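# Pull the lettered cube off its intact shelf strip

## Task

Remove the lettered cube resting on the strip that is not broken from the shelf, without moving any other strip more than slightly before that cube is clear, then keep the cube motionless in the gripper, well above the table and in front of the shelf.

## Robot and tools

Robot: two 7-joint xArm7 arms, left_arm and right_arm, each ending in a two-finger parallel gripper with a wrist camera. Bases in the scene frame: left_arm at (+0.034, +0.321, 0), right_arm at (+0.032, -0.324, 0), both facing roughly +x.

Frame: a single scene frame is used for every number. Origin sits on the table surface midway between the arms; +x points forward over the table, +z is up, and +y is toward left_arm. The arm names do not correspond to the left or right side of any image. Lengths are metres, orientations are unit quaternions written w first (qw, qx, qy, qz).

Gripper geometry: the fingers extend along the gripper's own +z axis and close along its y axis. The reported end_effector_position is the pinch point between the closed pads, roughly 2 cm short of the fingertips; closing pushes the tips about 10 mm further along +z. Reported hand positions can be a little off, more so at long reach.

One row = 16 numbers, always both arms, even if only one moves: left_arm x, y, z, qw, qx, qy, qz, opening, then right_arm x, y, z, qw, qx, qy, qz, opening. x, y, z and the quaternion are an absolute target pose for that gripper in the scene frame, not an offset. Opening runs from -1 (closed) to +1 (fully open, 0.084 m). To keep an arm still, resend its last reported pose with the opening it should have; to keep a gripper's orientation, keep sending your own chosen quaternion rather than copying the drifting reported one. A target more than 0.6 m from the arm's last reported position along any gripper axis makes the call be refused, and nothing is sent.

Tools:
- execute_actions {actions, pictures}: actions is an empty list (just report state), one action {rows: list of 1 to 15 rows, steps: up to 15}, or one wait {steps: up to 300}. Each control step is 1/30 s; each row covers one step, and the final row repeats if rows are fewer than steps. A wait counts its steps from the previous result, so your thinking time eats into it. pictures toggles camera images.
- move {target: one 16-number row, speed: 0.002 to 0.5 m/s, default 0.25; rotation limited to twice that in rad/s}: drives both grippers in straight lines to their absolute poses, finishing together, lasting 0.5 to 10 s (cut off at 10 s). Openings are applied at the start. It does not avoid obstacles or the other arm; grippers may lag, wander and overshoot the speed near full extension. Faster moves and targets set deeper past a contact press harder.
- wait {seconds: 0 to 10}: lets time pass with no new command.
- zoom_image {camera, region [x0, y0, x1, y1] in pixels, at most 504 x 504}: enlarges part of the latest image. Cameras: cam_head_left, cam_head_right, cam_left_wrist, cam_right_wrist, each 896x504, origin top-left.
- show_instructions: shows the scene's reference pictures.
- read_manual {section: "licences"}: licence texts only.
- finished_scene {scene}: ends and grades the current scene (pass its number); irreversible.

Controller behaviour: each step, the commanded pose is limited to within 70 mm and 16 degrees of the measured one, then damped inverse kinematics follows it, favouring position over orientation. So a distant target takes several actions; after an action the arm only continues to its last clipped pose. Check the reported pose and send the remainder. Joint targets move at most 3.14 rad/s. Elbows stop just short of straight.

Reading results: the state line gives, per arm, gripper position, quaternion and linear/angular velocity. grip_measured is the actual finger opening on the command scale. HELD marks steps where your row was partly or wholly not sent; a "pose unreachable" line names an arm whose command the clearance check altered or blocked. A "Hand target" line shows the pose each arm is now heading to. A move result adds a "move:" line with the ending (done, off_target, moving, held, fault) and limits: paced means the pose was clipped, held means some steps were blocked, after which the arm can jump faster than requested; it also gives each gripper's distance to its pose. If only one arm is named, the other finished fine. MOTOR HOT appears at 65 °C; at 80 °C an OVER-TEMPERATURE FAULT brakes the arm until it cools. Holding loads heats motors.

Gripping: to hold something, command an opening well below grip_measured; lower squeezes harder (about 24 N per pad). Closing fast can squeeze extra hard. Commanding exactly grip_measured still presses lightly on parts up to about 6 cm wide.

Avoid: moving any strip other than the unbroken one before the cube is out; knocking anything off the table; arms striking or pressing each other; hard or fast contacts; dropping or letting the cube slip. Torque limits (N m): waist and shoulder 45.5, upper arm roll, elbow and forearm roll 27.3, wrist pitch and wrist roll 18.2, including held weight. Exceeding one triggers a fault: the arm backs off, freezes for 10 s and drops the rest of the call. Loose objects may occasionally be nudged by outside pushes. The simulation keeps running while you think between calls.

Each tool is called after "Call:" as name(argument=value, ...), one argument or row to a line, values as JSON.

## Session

Call:
execute_actions(
  actions=[],
)

Scene clock: 0.00 s of 4200.00 s.
left_arm: end_effector_position=(+0.5990, -0.0021, +0.1247) grip_measured=+1.00 end_effector_quat_wxyz=(-0.031, -0.608, +0.792, +0.041) end_effector_velocity=(+0.000, +0.000, -0.000) end_effector_angular_velocity=(-0.000, -0.000, -0.000) | right_arm: end_effector_position=(+0.1999, -0.6892, +0.1433) grip_measured=+1.00 end_effector_quat_wxyz=(-0.444, +0.593, +0.380, -0.555) end_effector_velocity=(-0.000, +0.000, -0.000) end_effector_angular_velocity=(+0.000, -0.000, -0.001)
Joint positions: left_arm=[-0.655  0.831 -0.109  2.052  0.056  1.324  1.29   0.084] | right_arm=[-0.968  0.93   0.266  1.674 -0.858  2.284 -1.627  0.084]
Joint velocities: left_arm=[ 0.001  0.    -0.001  0.     0.    -0.001  0.    -0.   ] | right_arm=[-0.001  0.     0.     0.     0.001 -0.     0.     0.   ]
Hand target (left_arm): +0.599, -0.002, +0.125; -0.031, -0.608, +0.792, +0.041
Hand target (right_arm): +0.200, -0.689, +0.143; -0.444, +0.593, +0.380, -0.555

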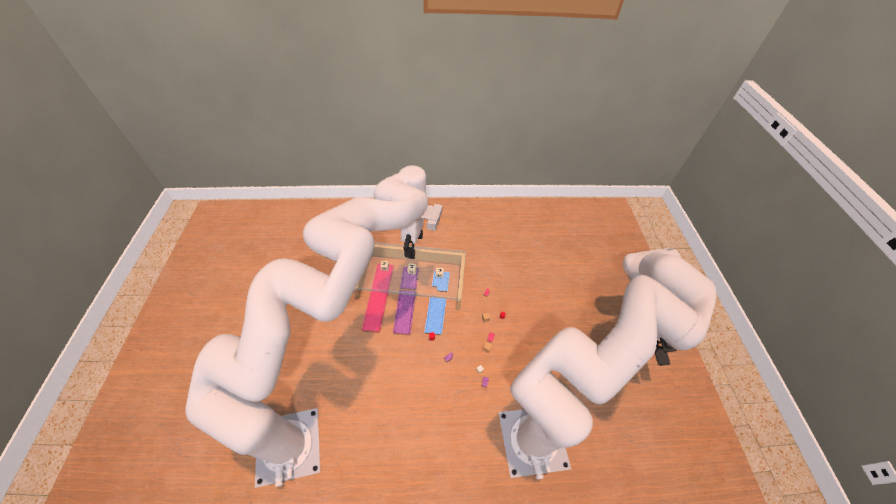

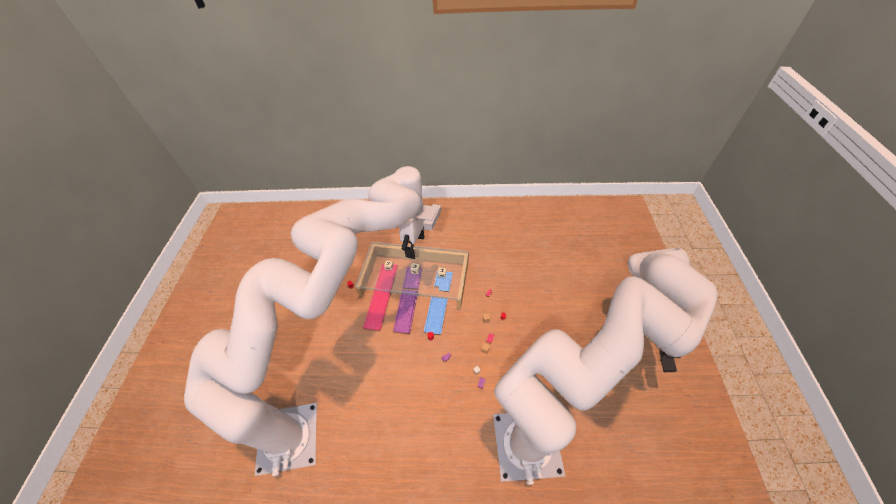

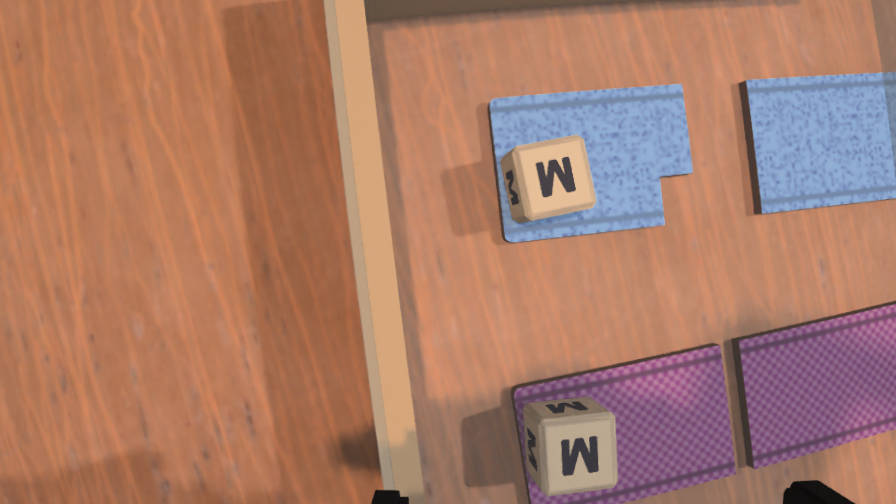

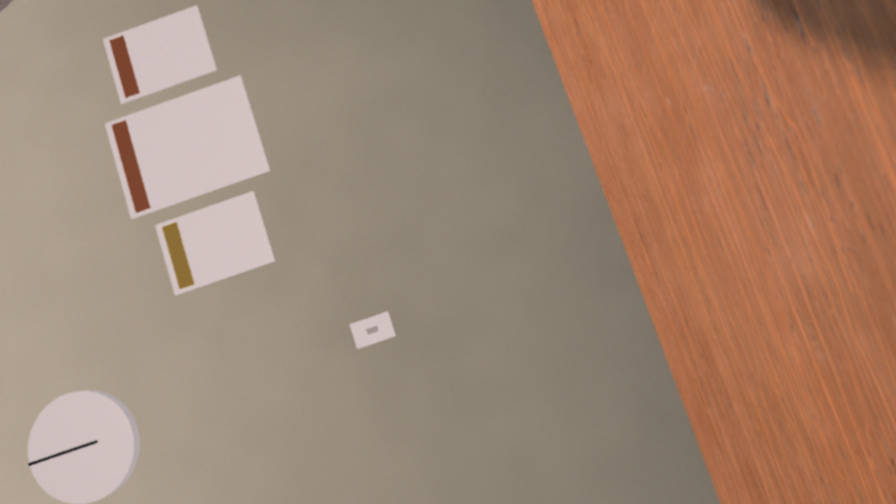

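Red strip; use left arm.

Call:
move(
  target=[0.37,0.08,0.3,0,1,0,0,0.7,0.2,-0.689,0.143,-0.444,0.593,0.38,-0.555,1],
)

Scene clock: 5.03 s of 4200.00 s.
left_arm: end_effector_position=(+0.3703, +0.0798, +0.3000) grip_measured=+0.70 end_effector_quat_wxyz=(-0.000, +1.000, -0.000, -0.000) end_effector_velocity=(-0.001, -0.000, +0.001) end_effector_angular_velocity=(+0.000, -0.002, +0.005) | right_arm: end_effector_position=(+0.2000, -0.6890, +0.1430) grip_measured=+1.00 end_effector_quat_wxyz=(-0.444, +0.593, +0.380, -0.555) end_effector_velocity=(-0.000, -0.000, -0.000) end_effector_angular_velocity=(+0.000, -0.000, -0.001)
Joint positions: left_arm=[-0.776 -0.222 -0.048  1.089 -0.011  1.312 -0.612  0.073] | right_arm=[-0.967  0.931  0.266  1.675 -0.857  2.284 -1.626  0.084]
Joint velocities: left_arm=[-0.001 -0.003 -0.001 -0.     0.     0.002 -0.007 -0.   ] | right_arm=[-0.001  0.    -0.     0.     0.    -0.    -0.     0.   ]
Hand target (left_arm): +0.370, +0.080, +0.300; +0.000, +1.000, +0.000, -0.000
Hand target (right_arm): +0.200, -0.689, +0.143; -0.444, +0.593, +0.380, -0.555
Off the commanded pose (left_arm): 0.000 m, 0 deg.
Off the commanded pose (right_arm): 0.000 m, 0 deg.
move: done

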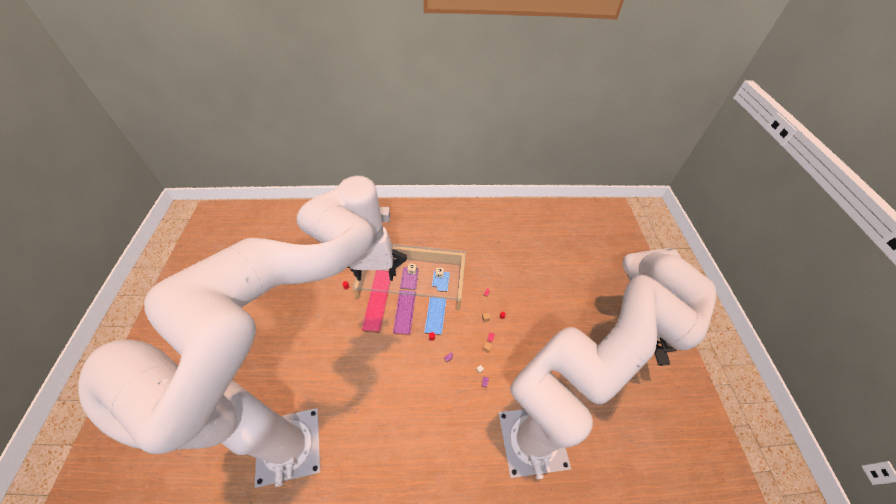

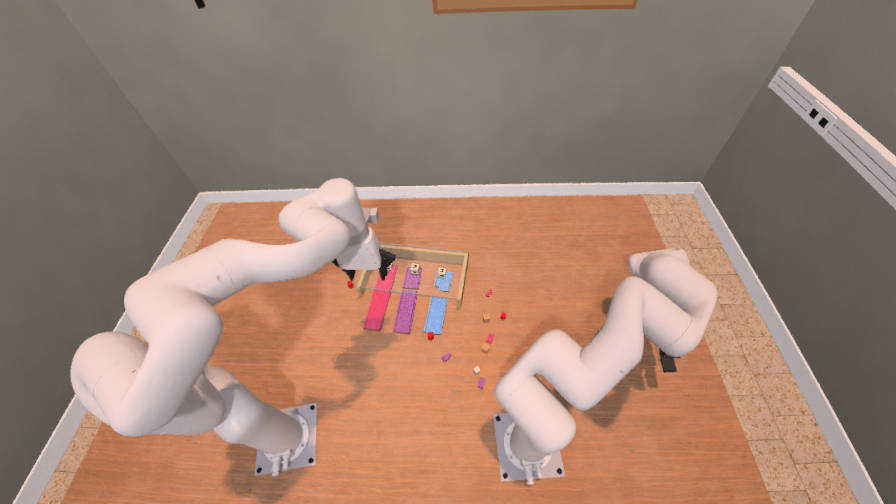

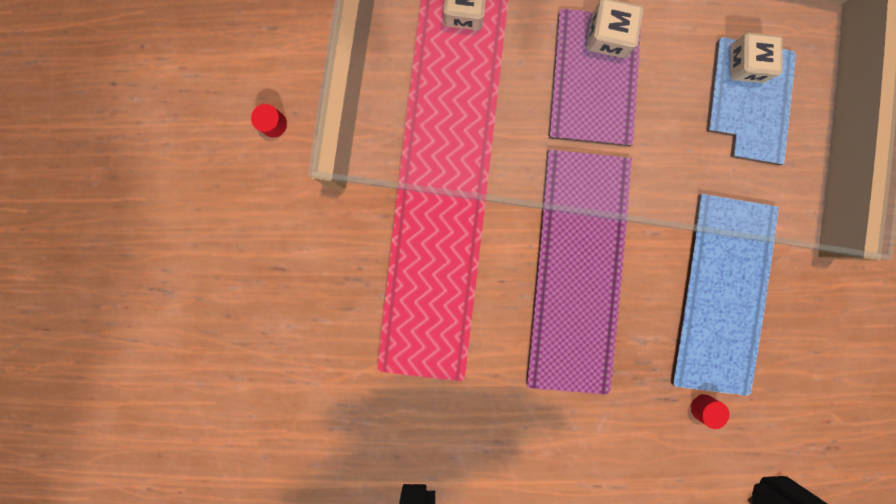

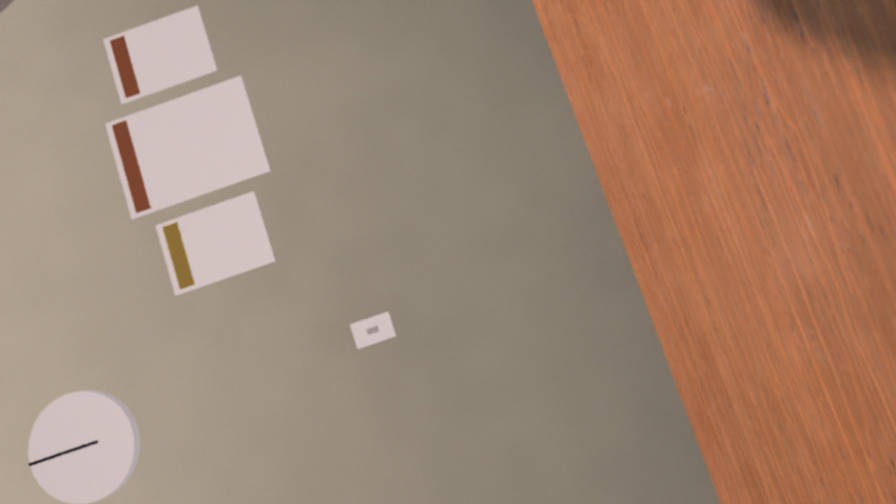

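Call:
move(
  target=[0.385,0.126,0.05,0,0.998,-0.057,0,0.85,0.2,-0.689,0.143,-0.444,0.593,0.38,-0.555,1],
)

Scene clock: 8.73 s of 4200.00 s.
left_arm: end_effector_position=(+0.3847, +0.1265, +0.0508) grip_measured=+0.85 end_effector_quat_wxyz=(-0.000, +0.998, -0.056, +0.001) end_effector_velocity=(-0.002, +0.002, -0.004) end_effector_angular_velocity=(+0.003, +0.006, +0.001) | right_arm: end_effector_position=(+0.2000, -0.6890, +0.1430) grip_measured=+1.00 end_effector_quat_wxyz=(-0.444, +0.593, +0.380, -0.555) end_effector_velocity=(+0.000, -0.000, +0.000) end_effector_angular_velocity=(-0.000, -0.000, +0.000)
Joint positions: left_arm=[-0.73   0.092  0.016  0.641 -0.     0.547 -0.394  0.078] | right_arm=[-0.967  0.931  0.266  1.675 -0.857  2.284 -1.626  0.084]
Joint velocities: left_arm=[ 0.001  0.006  0.001 -0.004 -0.    -0.003  0.001 -0.   ] | right_arm=[ 0.    -0.001 -0.     0.    -0.     0.    -0.001  0.   ]
Hand target (left_arm): +0.384, +0.127, +0.050; -0.001, +0.998, -0.056, +0.000
Hand target (right_arm): +0.200, -0.689, +0.143; -0.444, +0.593, +0.380, -0.555
Off the commanded pose (left_arm): 0.001 m, 0 deg.
Off the commanded pose (right_arm): 0.000 m, 0 deg.
move: done

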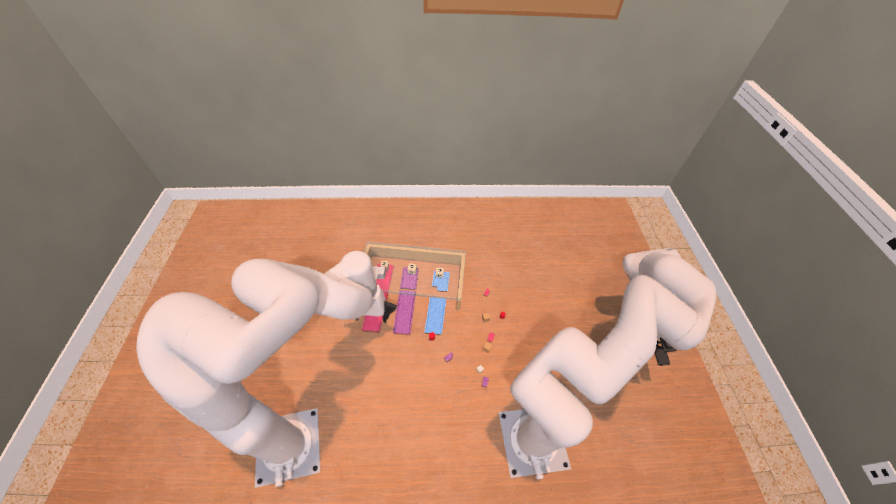

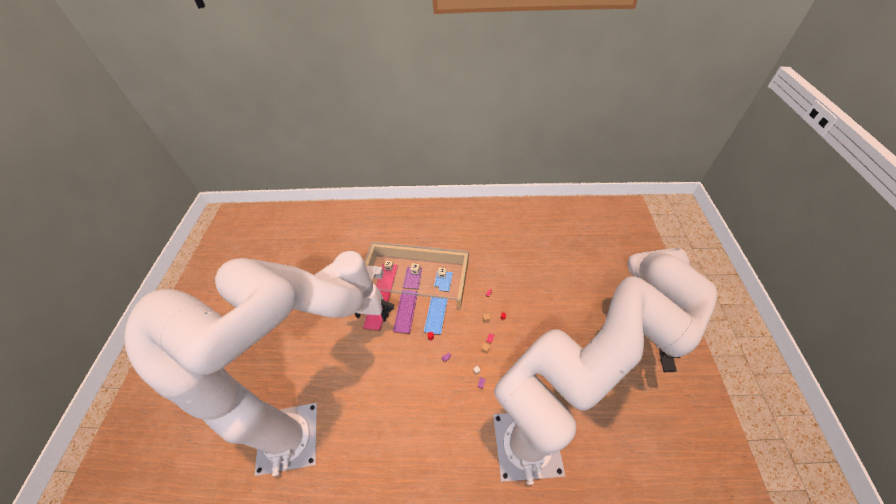

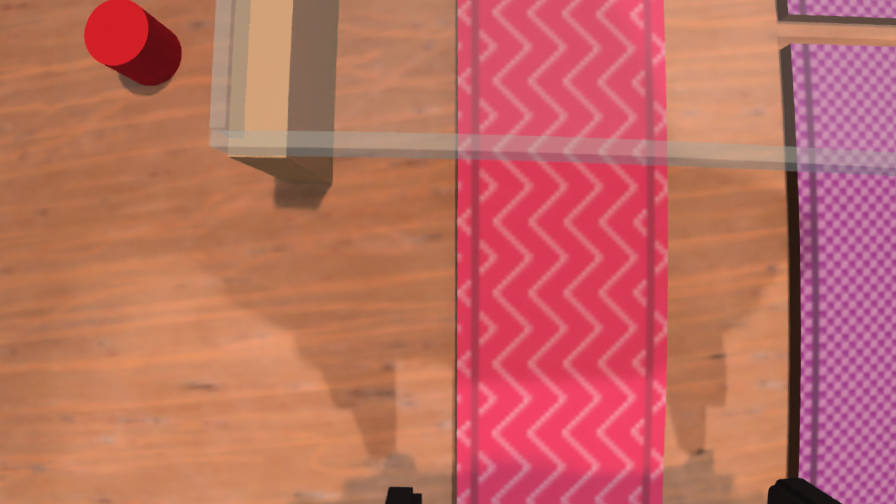

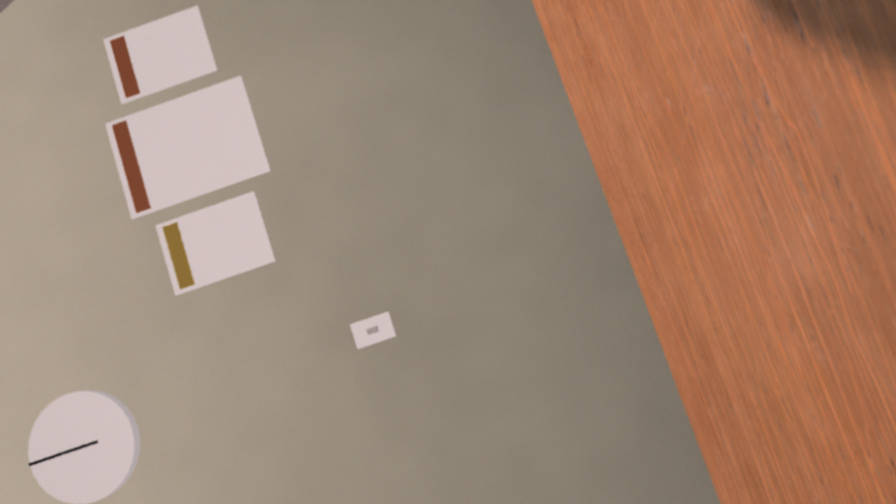

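Call:
move(
  target=[0.385,0.127,0.015,0,0.998,-0.057,0,0.85,0.2,-0.689,0.143,-0.444,0.593,0.38,-0.555,1],
  speed=0.04,
)

Call:
move(
  target=[0.385,0.127,0.017,0,0.998,-0.057,0,-0.3,0.2,-0.689,0.143,-0.444,0.593,0.38,-0.555,1],
)

Call:
move(
  target=[0.19,0.149,0.017,0,0.998,-0.057,0,-0.3,0.2,-0.689,0.143,-0.444,0.593,0.38,-0.555,1],
  speed=0.08,
)

Call:
move(
  target=[0.19,0.149,0.03,0,0.998,-0.057,0,0.85,0.2,-0.689,0.143,-0.444,0.593,0.38,-0.555,1],
)

Call:
move(
  target=[0.34,0.13,0.1,0,0.998,-0.057,0,0.4,0.2,-0.689,0.143,-0.444,0.593,0.38,-0.555,1],
)

Scene clock: 14.40 s of 4200.00 s.
left_arm: end_effector_position=(+0.3851, +0.1271, +0.0153) grip_measured=+0.85 end_effector_quat_wxyz=(-0.000, +0.998, -0.057, +0.000) end_effector_velocity=(+0.001, -0.001, -0.000) end_effector_angular_velocity=(-0.003, -0.003, +0.000) | right_arm: end_effector_position=(+0.2000, -0.6890, +0.1430) grip_measured=+1.00 end_effector_quat_wxyz=(-0.444, +0.593, +0.380, -0.555) end_effector_velocity=(-0.001, -0.000, -0.000) end_effector_angular_velocity=(+0.000, +0.000, -0.002)
Joint positions: left_arm=[-0.728  0.198  0.015  0.636 -0.006  0.438 -0.386  0.078] | right_arm=[-0.967  0.931  0.266  1.675 -0.857  2.284 -1.626  0.084]
Joint velocities: left_arm=[-0.     0.002 -0.     0.001 -0.001 -0.005  0.001 -0.   ] | right_arm=[-0.002  0.    -0.     0.     0.     0.    -0.    -0.   ]
Hand target (left_arm): +0.385, +0.127, +0.015; -0.000, +0.998, -0.057, +0.000
Hand target (right_arm): +0.200, -0.689, +0.143; -0.444, +0.593, +0.380, -0.555
Off the commanded pose (left_arm): 0.000 m, 0 deg.
Off the commanded pose (right_arm): 0.000 m, 0 deg.
After step 90, 1.50 s passed at rest.
move: done

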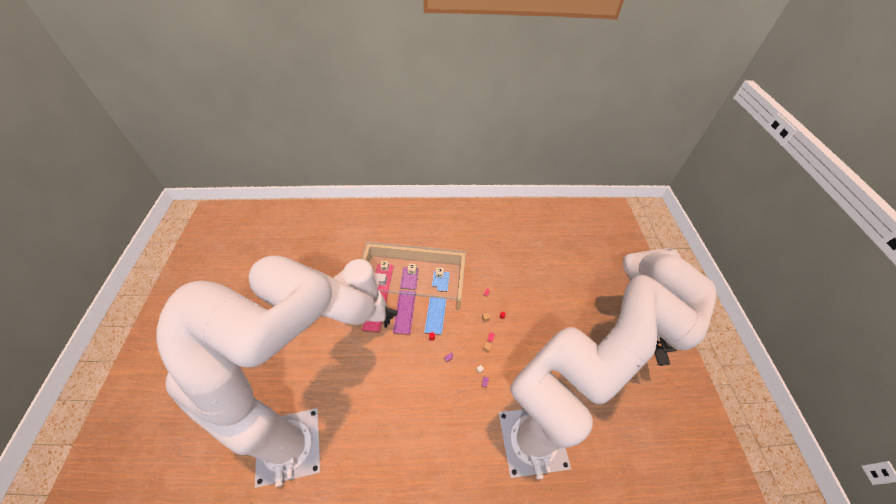

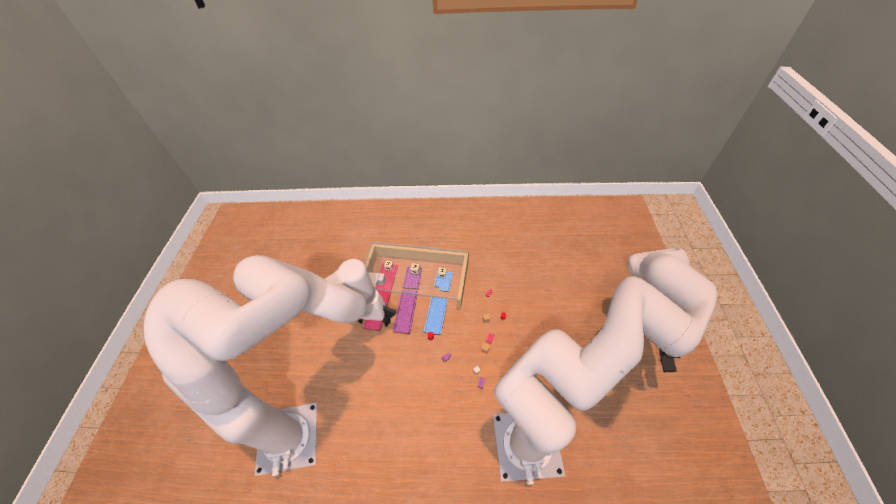

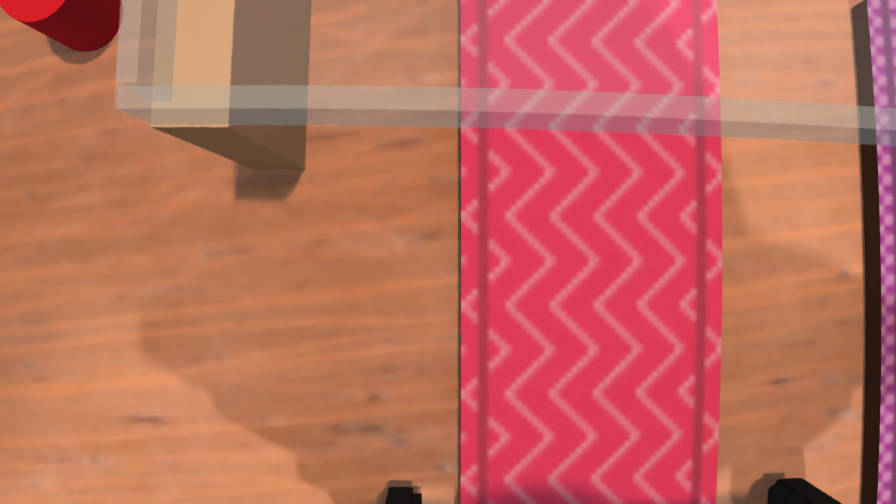

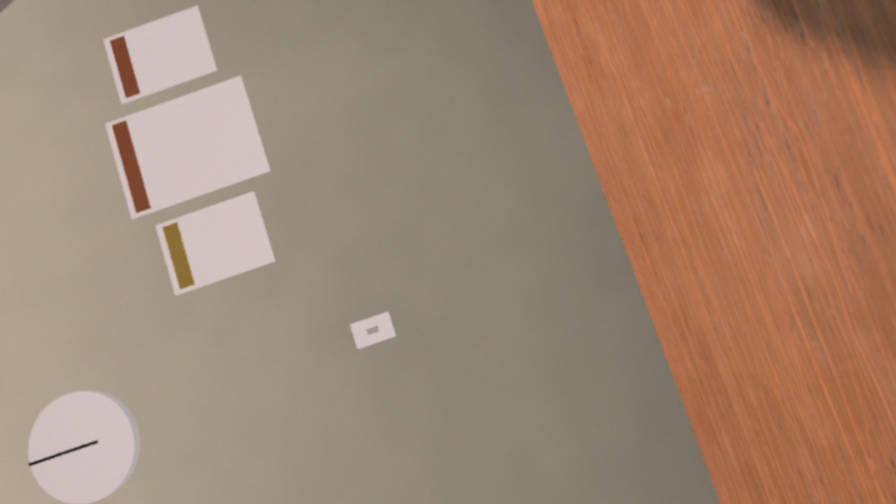

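Scene clock: 15.10 s of 4200.00 s.
left_arm: end_effector_position=(+0.3849, +0.1271, +0.0169) grip_measured=+0.30 end_effector_quat_wxyz=(-0.000, +0.998, -0.057, -0.000) end_effector_velocity=(+0.000, -0.000, +0.000) end_effector_angular_velocity=(+0.000, -0.001, -0.001) | right_arm: end_effector_position=(+0.2000, -0.6890, +0.1430) grip_measured=+1.00 end_effector_quat_wxyz=(-0.444, +0.593, +0.380, -0.555) end_effector_velocity=(-0.000, +0.000, -0.000) end_effector_angular_velocity=(+0.002, +0.000, -0.001)
Joint positions: left_arm=[-0.728  0.193  0.015  0.636 -0.007  0.444 -0.385  0.057] | right_arm=[-0.967  0.931  0.266  1.675 -0.857  2.284 -1.626  0.084]
Joint velocities: left_arm=[ 0.    -0.001 -0.     0.     0.001  0.    -0.    -0.   ] | right_arm=[ 0.     0.001 -0.     0.     0.001 -0.    -0.     0.   ]
Hand target (left_arm): +0.385, +0.127, +0.017; +0.000, +0.998, -0.057, -0.000
Hand target (right_arm): +0.200, -0.689, +0.143; -0.444, +0.593, +0.380, -0.555
Off the commanded pose (left_arm): 0.000 m, 0 deg.
Off the commanded pose (right_arm): 0.000 m, 0 deg.
move: done

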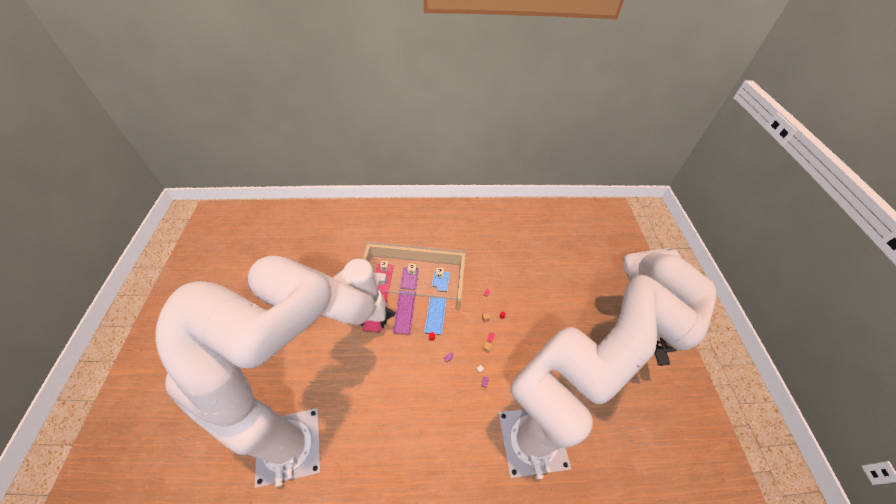

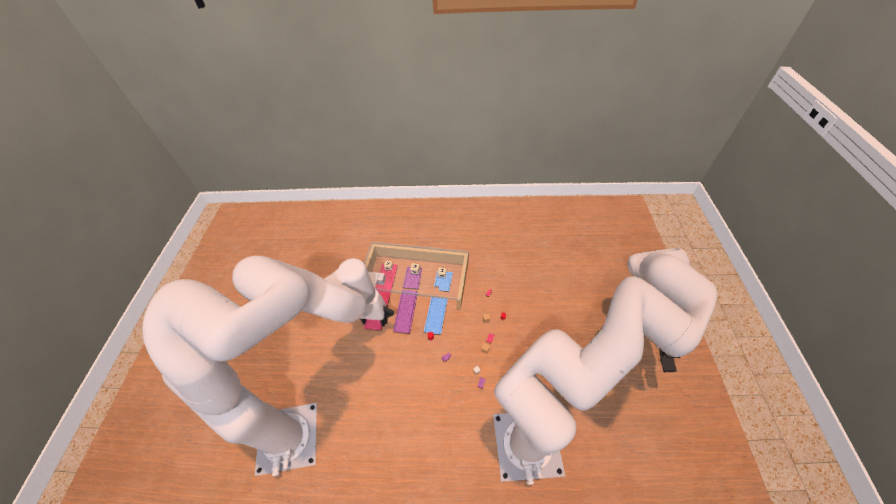

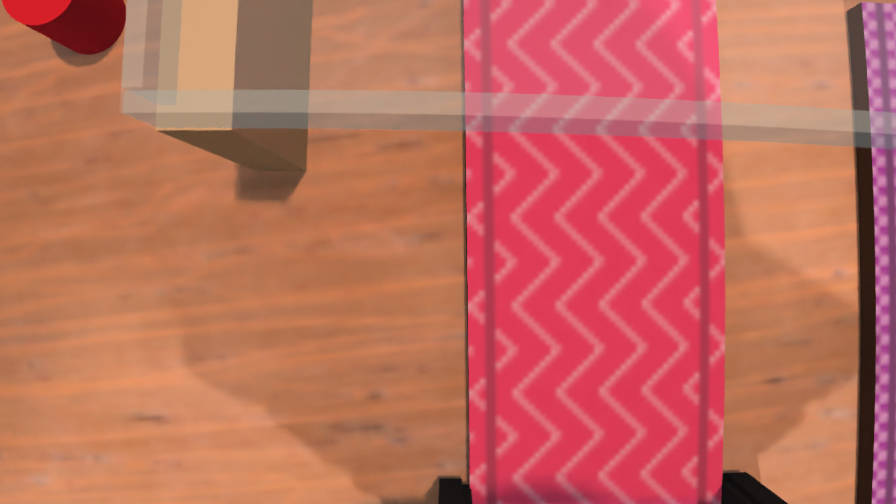

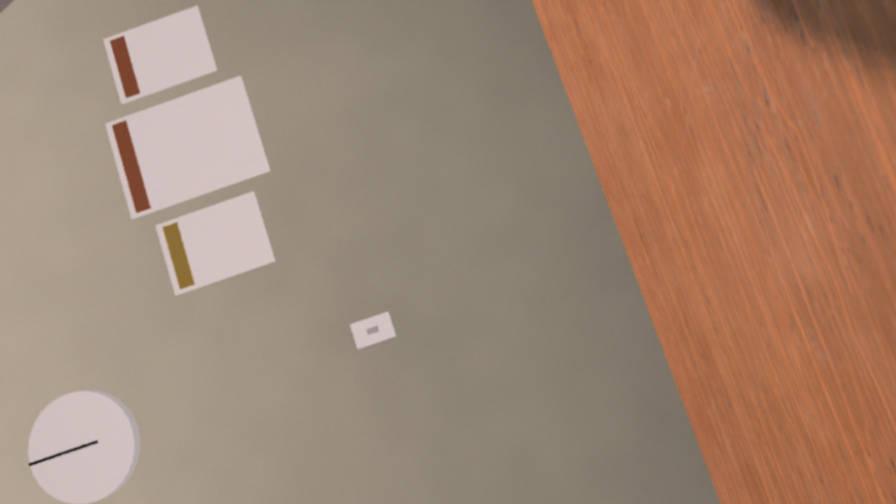

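Scene clock: 17.93 s of 4200.00 s.
left_arm: end_effector_position=(+0.1898, +0.1498, +0.0168) grip_measured=+0.30 end_effector_quat_wxyz=(-0.001, +0.998, -0.057, -0.001) end_effector_velocity=(-0.001, +0.000, +0.000) end_effector_angular_velocity=(+0.001, +0.001, +0.001) | right_arm: end_effector_position=(+0.2000, -0.6890, +0.1430) grip_measured=+1.00 end_effector_quat_wxyz=(-0.444, +0.593, +0.380, -0.555) end_effector_velocity=(-0.000, -0.000, -0.000) end_effector_angular_velocity=(+0.000, -0.000, -0.000)
Joint positions: left_arm=[-0.942 -0.302 -0.14   0.057 -0.115  0.361 -0.646  0.057] | right_arm=[-0.967  0.931  0.266  1.675 -0.857  2.284 -1.626  0.084]
Joint velocities: left_arm=[-0.002 -0.004 -0.001 -0.002 -0.001  0.003 -0.002 -0.   ] | right_arm=[-0.001 -0.     0.    -0.    -0.    -0.    -0.     0.   ]
Hand target (left_arm): +0.190, +0.149, +0.017; -0.001, +0.998, -0.057, +0.000
Hand target (right_arm): +0.200, -0.689, +0.143; -0.444, +0.593, +0.380, -0.555
Off the commanded pose (left_arm): 0.001 m, 0 deg.
Off the commanded pose (right_arm): 0.000 m, 0 deg.
move: done

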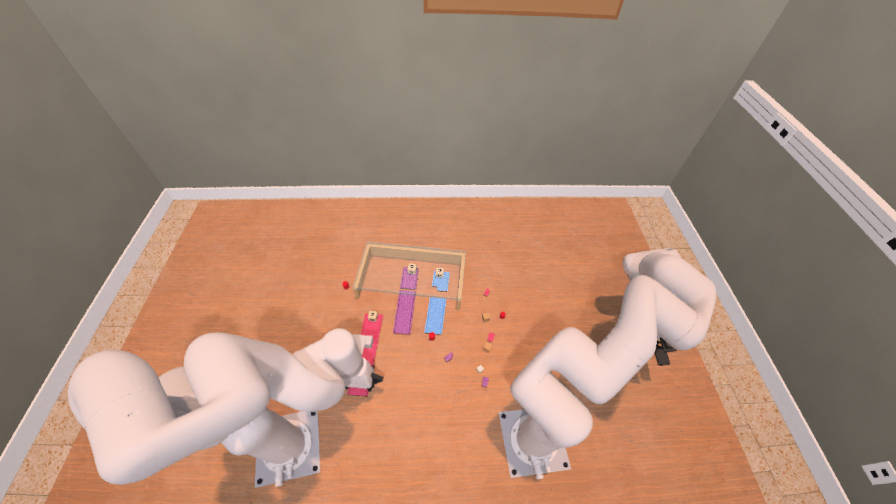

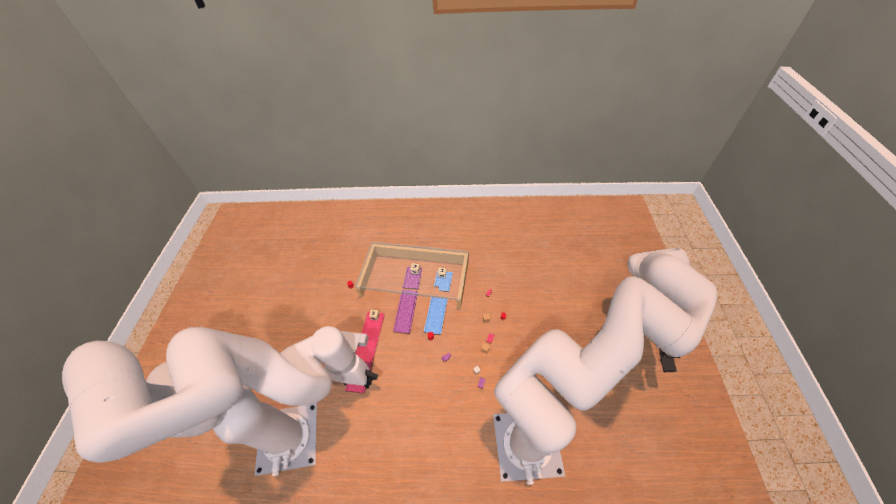

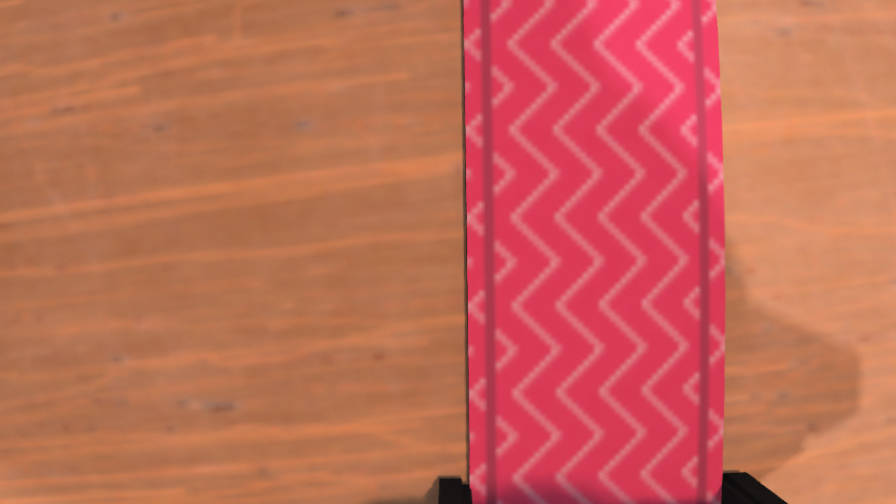

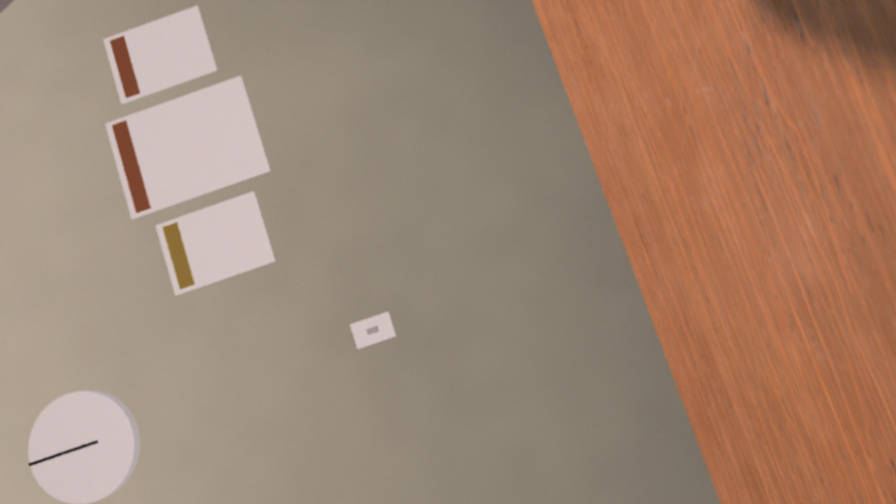

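Scene clock: 18.63 s of 4200.00 s.
left_arm: end_effector_position=(+0.1899, +0.1490, +0.0298) grip_measured=+0.85 end_effector_quat_wxyz=(+0.000, +0.998, -0.057, -0.000) end_effector_velocity=(-0.001, +0.001, +0.001) end_effector_angular_velocity=(+0.002, +0.002, +0.000) | right_arm: end_effector_position=(+0.2000, -0.6890, +0.1430) grip_measured=+1.00 end_effector_quat_wxyz=(-0.444, +0.593, +0.380, -0.555) end_effector_velocity=(+0.000, -0.000, +0.000) end_effector_angular_velocity=(+0.000, +0.000, +0.001)
Joint positions: left_arm=[-0.948 -0.381 -0.136  0.06  -0.119  0.44  -0.644  0.078] | right_arm=[-0.967  0.931  0.266  1.675 -0.857  2.284 -1.626  0.084]
Joint velocities: left_arm=[-0.001 -0.008 -0.    -0.001 -0.001  0.01  -0.    -0.   ] | right_arm=[ 0.001  0.    -0.    -0.    -0.001  0.    -0.001  0.   ]
Hand target (left_arm): +0.190, +0.149, +0.030; +0.000, +0.998, -0.057, -0.000
Hand target (right_arm): +0.200, -0.689, +0.143; -0.444, +0.593, +0.380, -0.555
Off the commanded pose (left_arm): 0.000 m, 0 deg.
Off the commanded pose (right_arm): 0.000 m, 0 deg.
move: done

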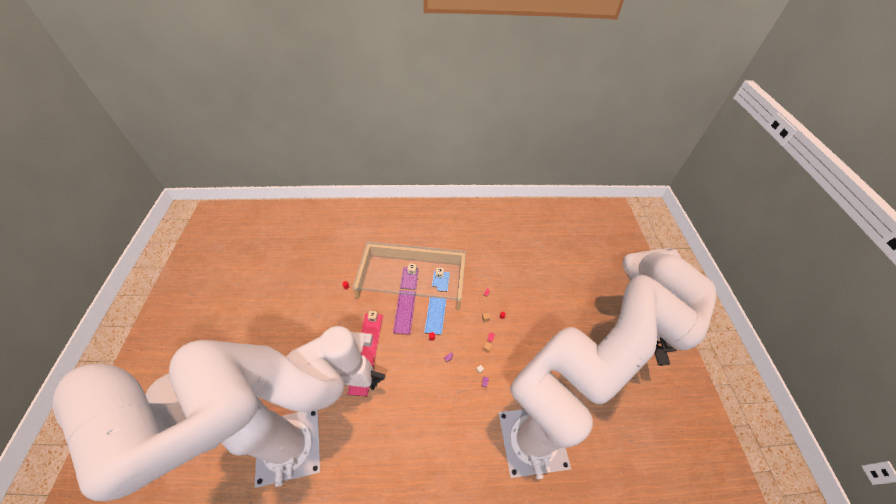

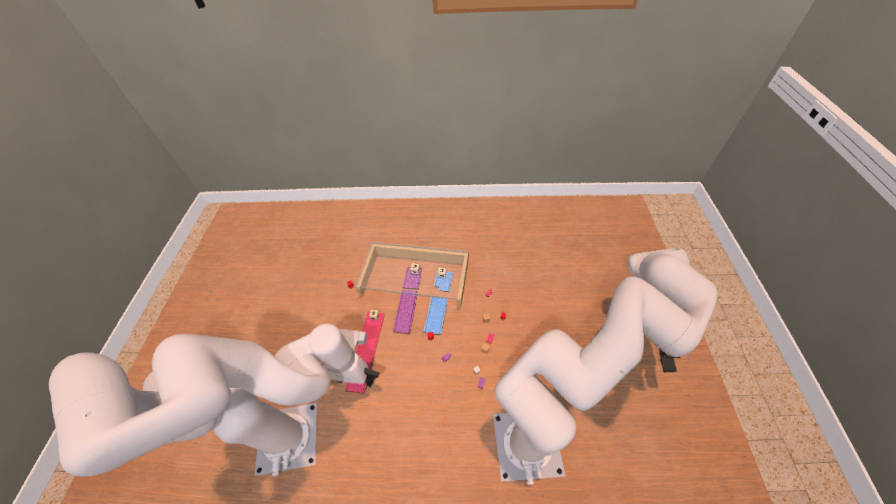

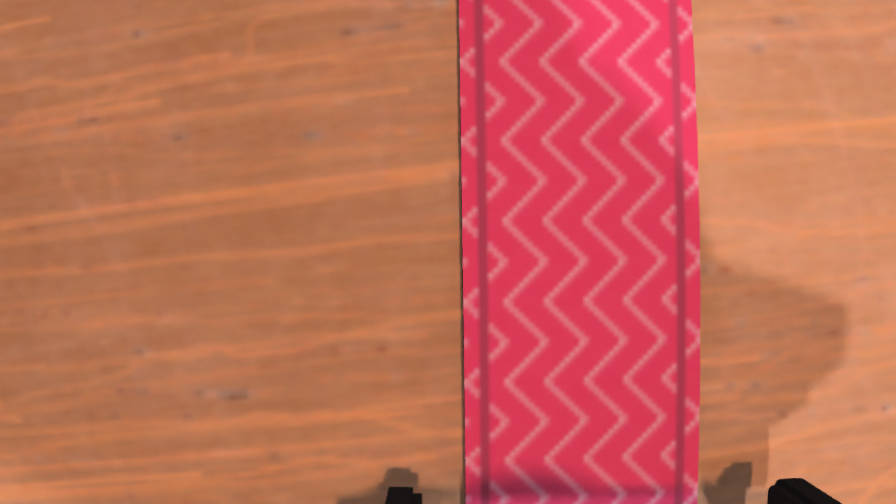

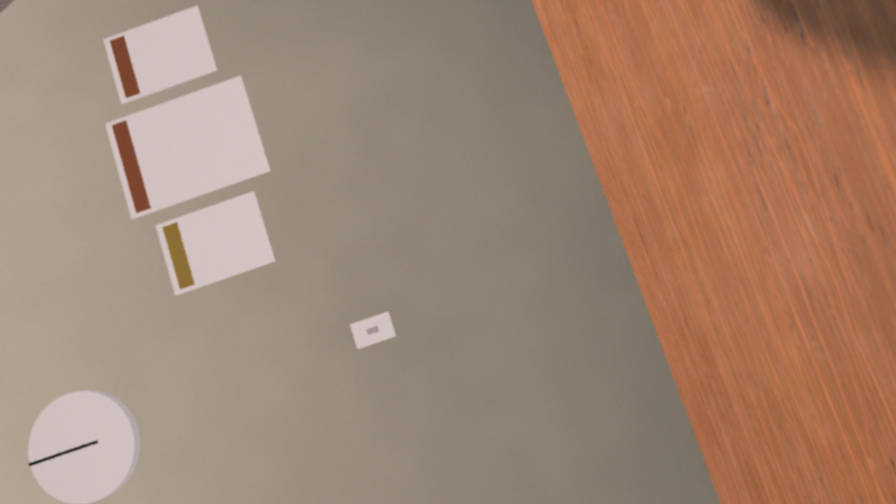

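Scene clock: 19.77 s of 4200.00 s.
left_arm: end_effector_position=(+0.3392, +0.1297, +0.0993) grip_measured=+0.39 end_effector_quat_wxyz=(+0.001, +0.998, -0.058, -0.001) end_effector_velocity=(+0.004, -0.001, +0.003) end_effector_angular_velocity=(-0.003, -0.003, +0.001) | right_arm: end_effector_position=(+0.2000, -0.6890, +0.1430) grip_measured=+1.00 end_effector_quat_wxyz=(-0.444, +0.593, +0.380, -0.555) end_effector_velocity=(-0.000, -0.000, +0.001) end_effector_angular_velocity=(-0.002, -0.001, -0.001)
Joint positions: left_arm=[-0.772 -0.159  0.006  0.534 -0.001  0.694 -0.443  0.061] | right_arm=[-0.967  0.931  0.266  1.675 -0.857  2.284 -1.626  0.084]
Joint velocities: left_arm=[ 0.001  0.004  0.002  0.013 -0.     0.005  0.003 -0.   ] | right_arm=[-0.001 -0.002  0.     0.     0.     0.    -0.    -0.   ]
Hand target (left_arm): +0.340, +0.130, +0.100; +0.001, +0.998, -0.057, -0.000
Hand target (right_arm): +0.200, -0.689, +0.143; -0.444, +0.593, +0.380, -0.555
Off the commanded pose (left_arm): 0.001 m, 0 deg.
Off the commanded pose (right_arm): 0.000 m, 0 deg.
move: done

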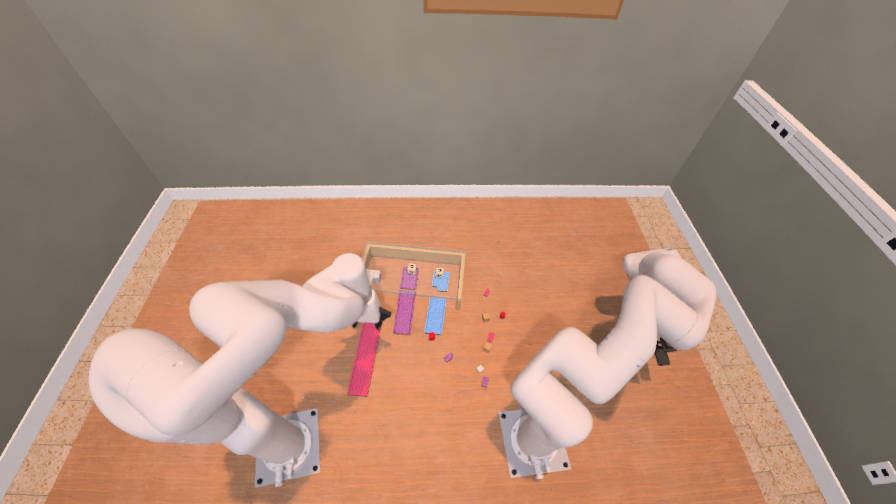

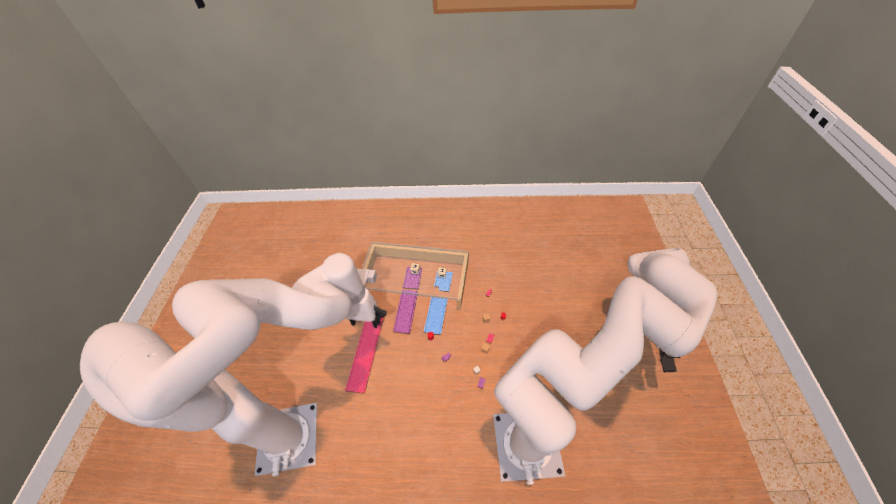

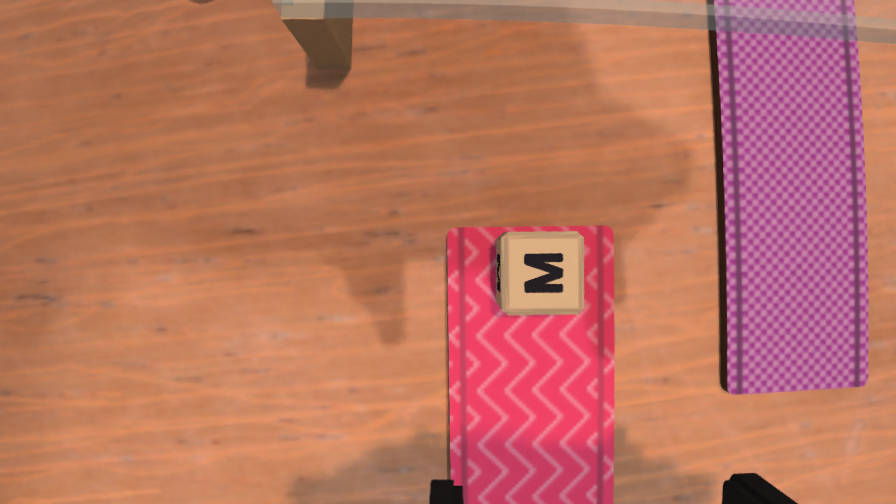

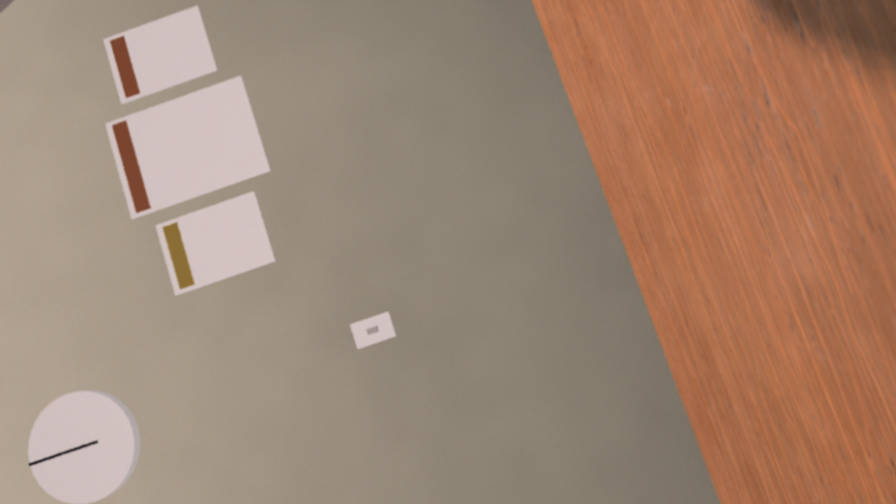

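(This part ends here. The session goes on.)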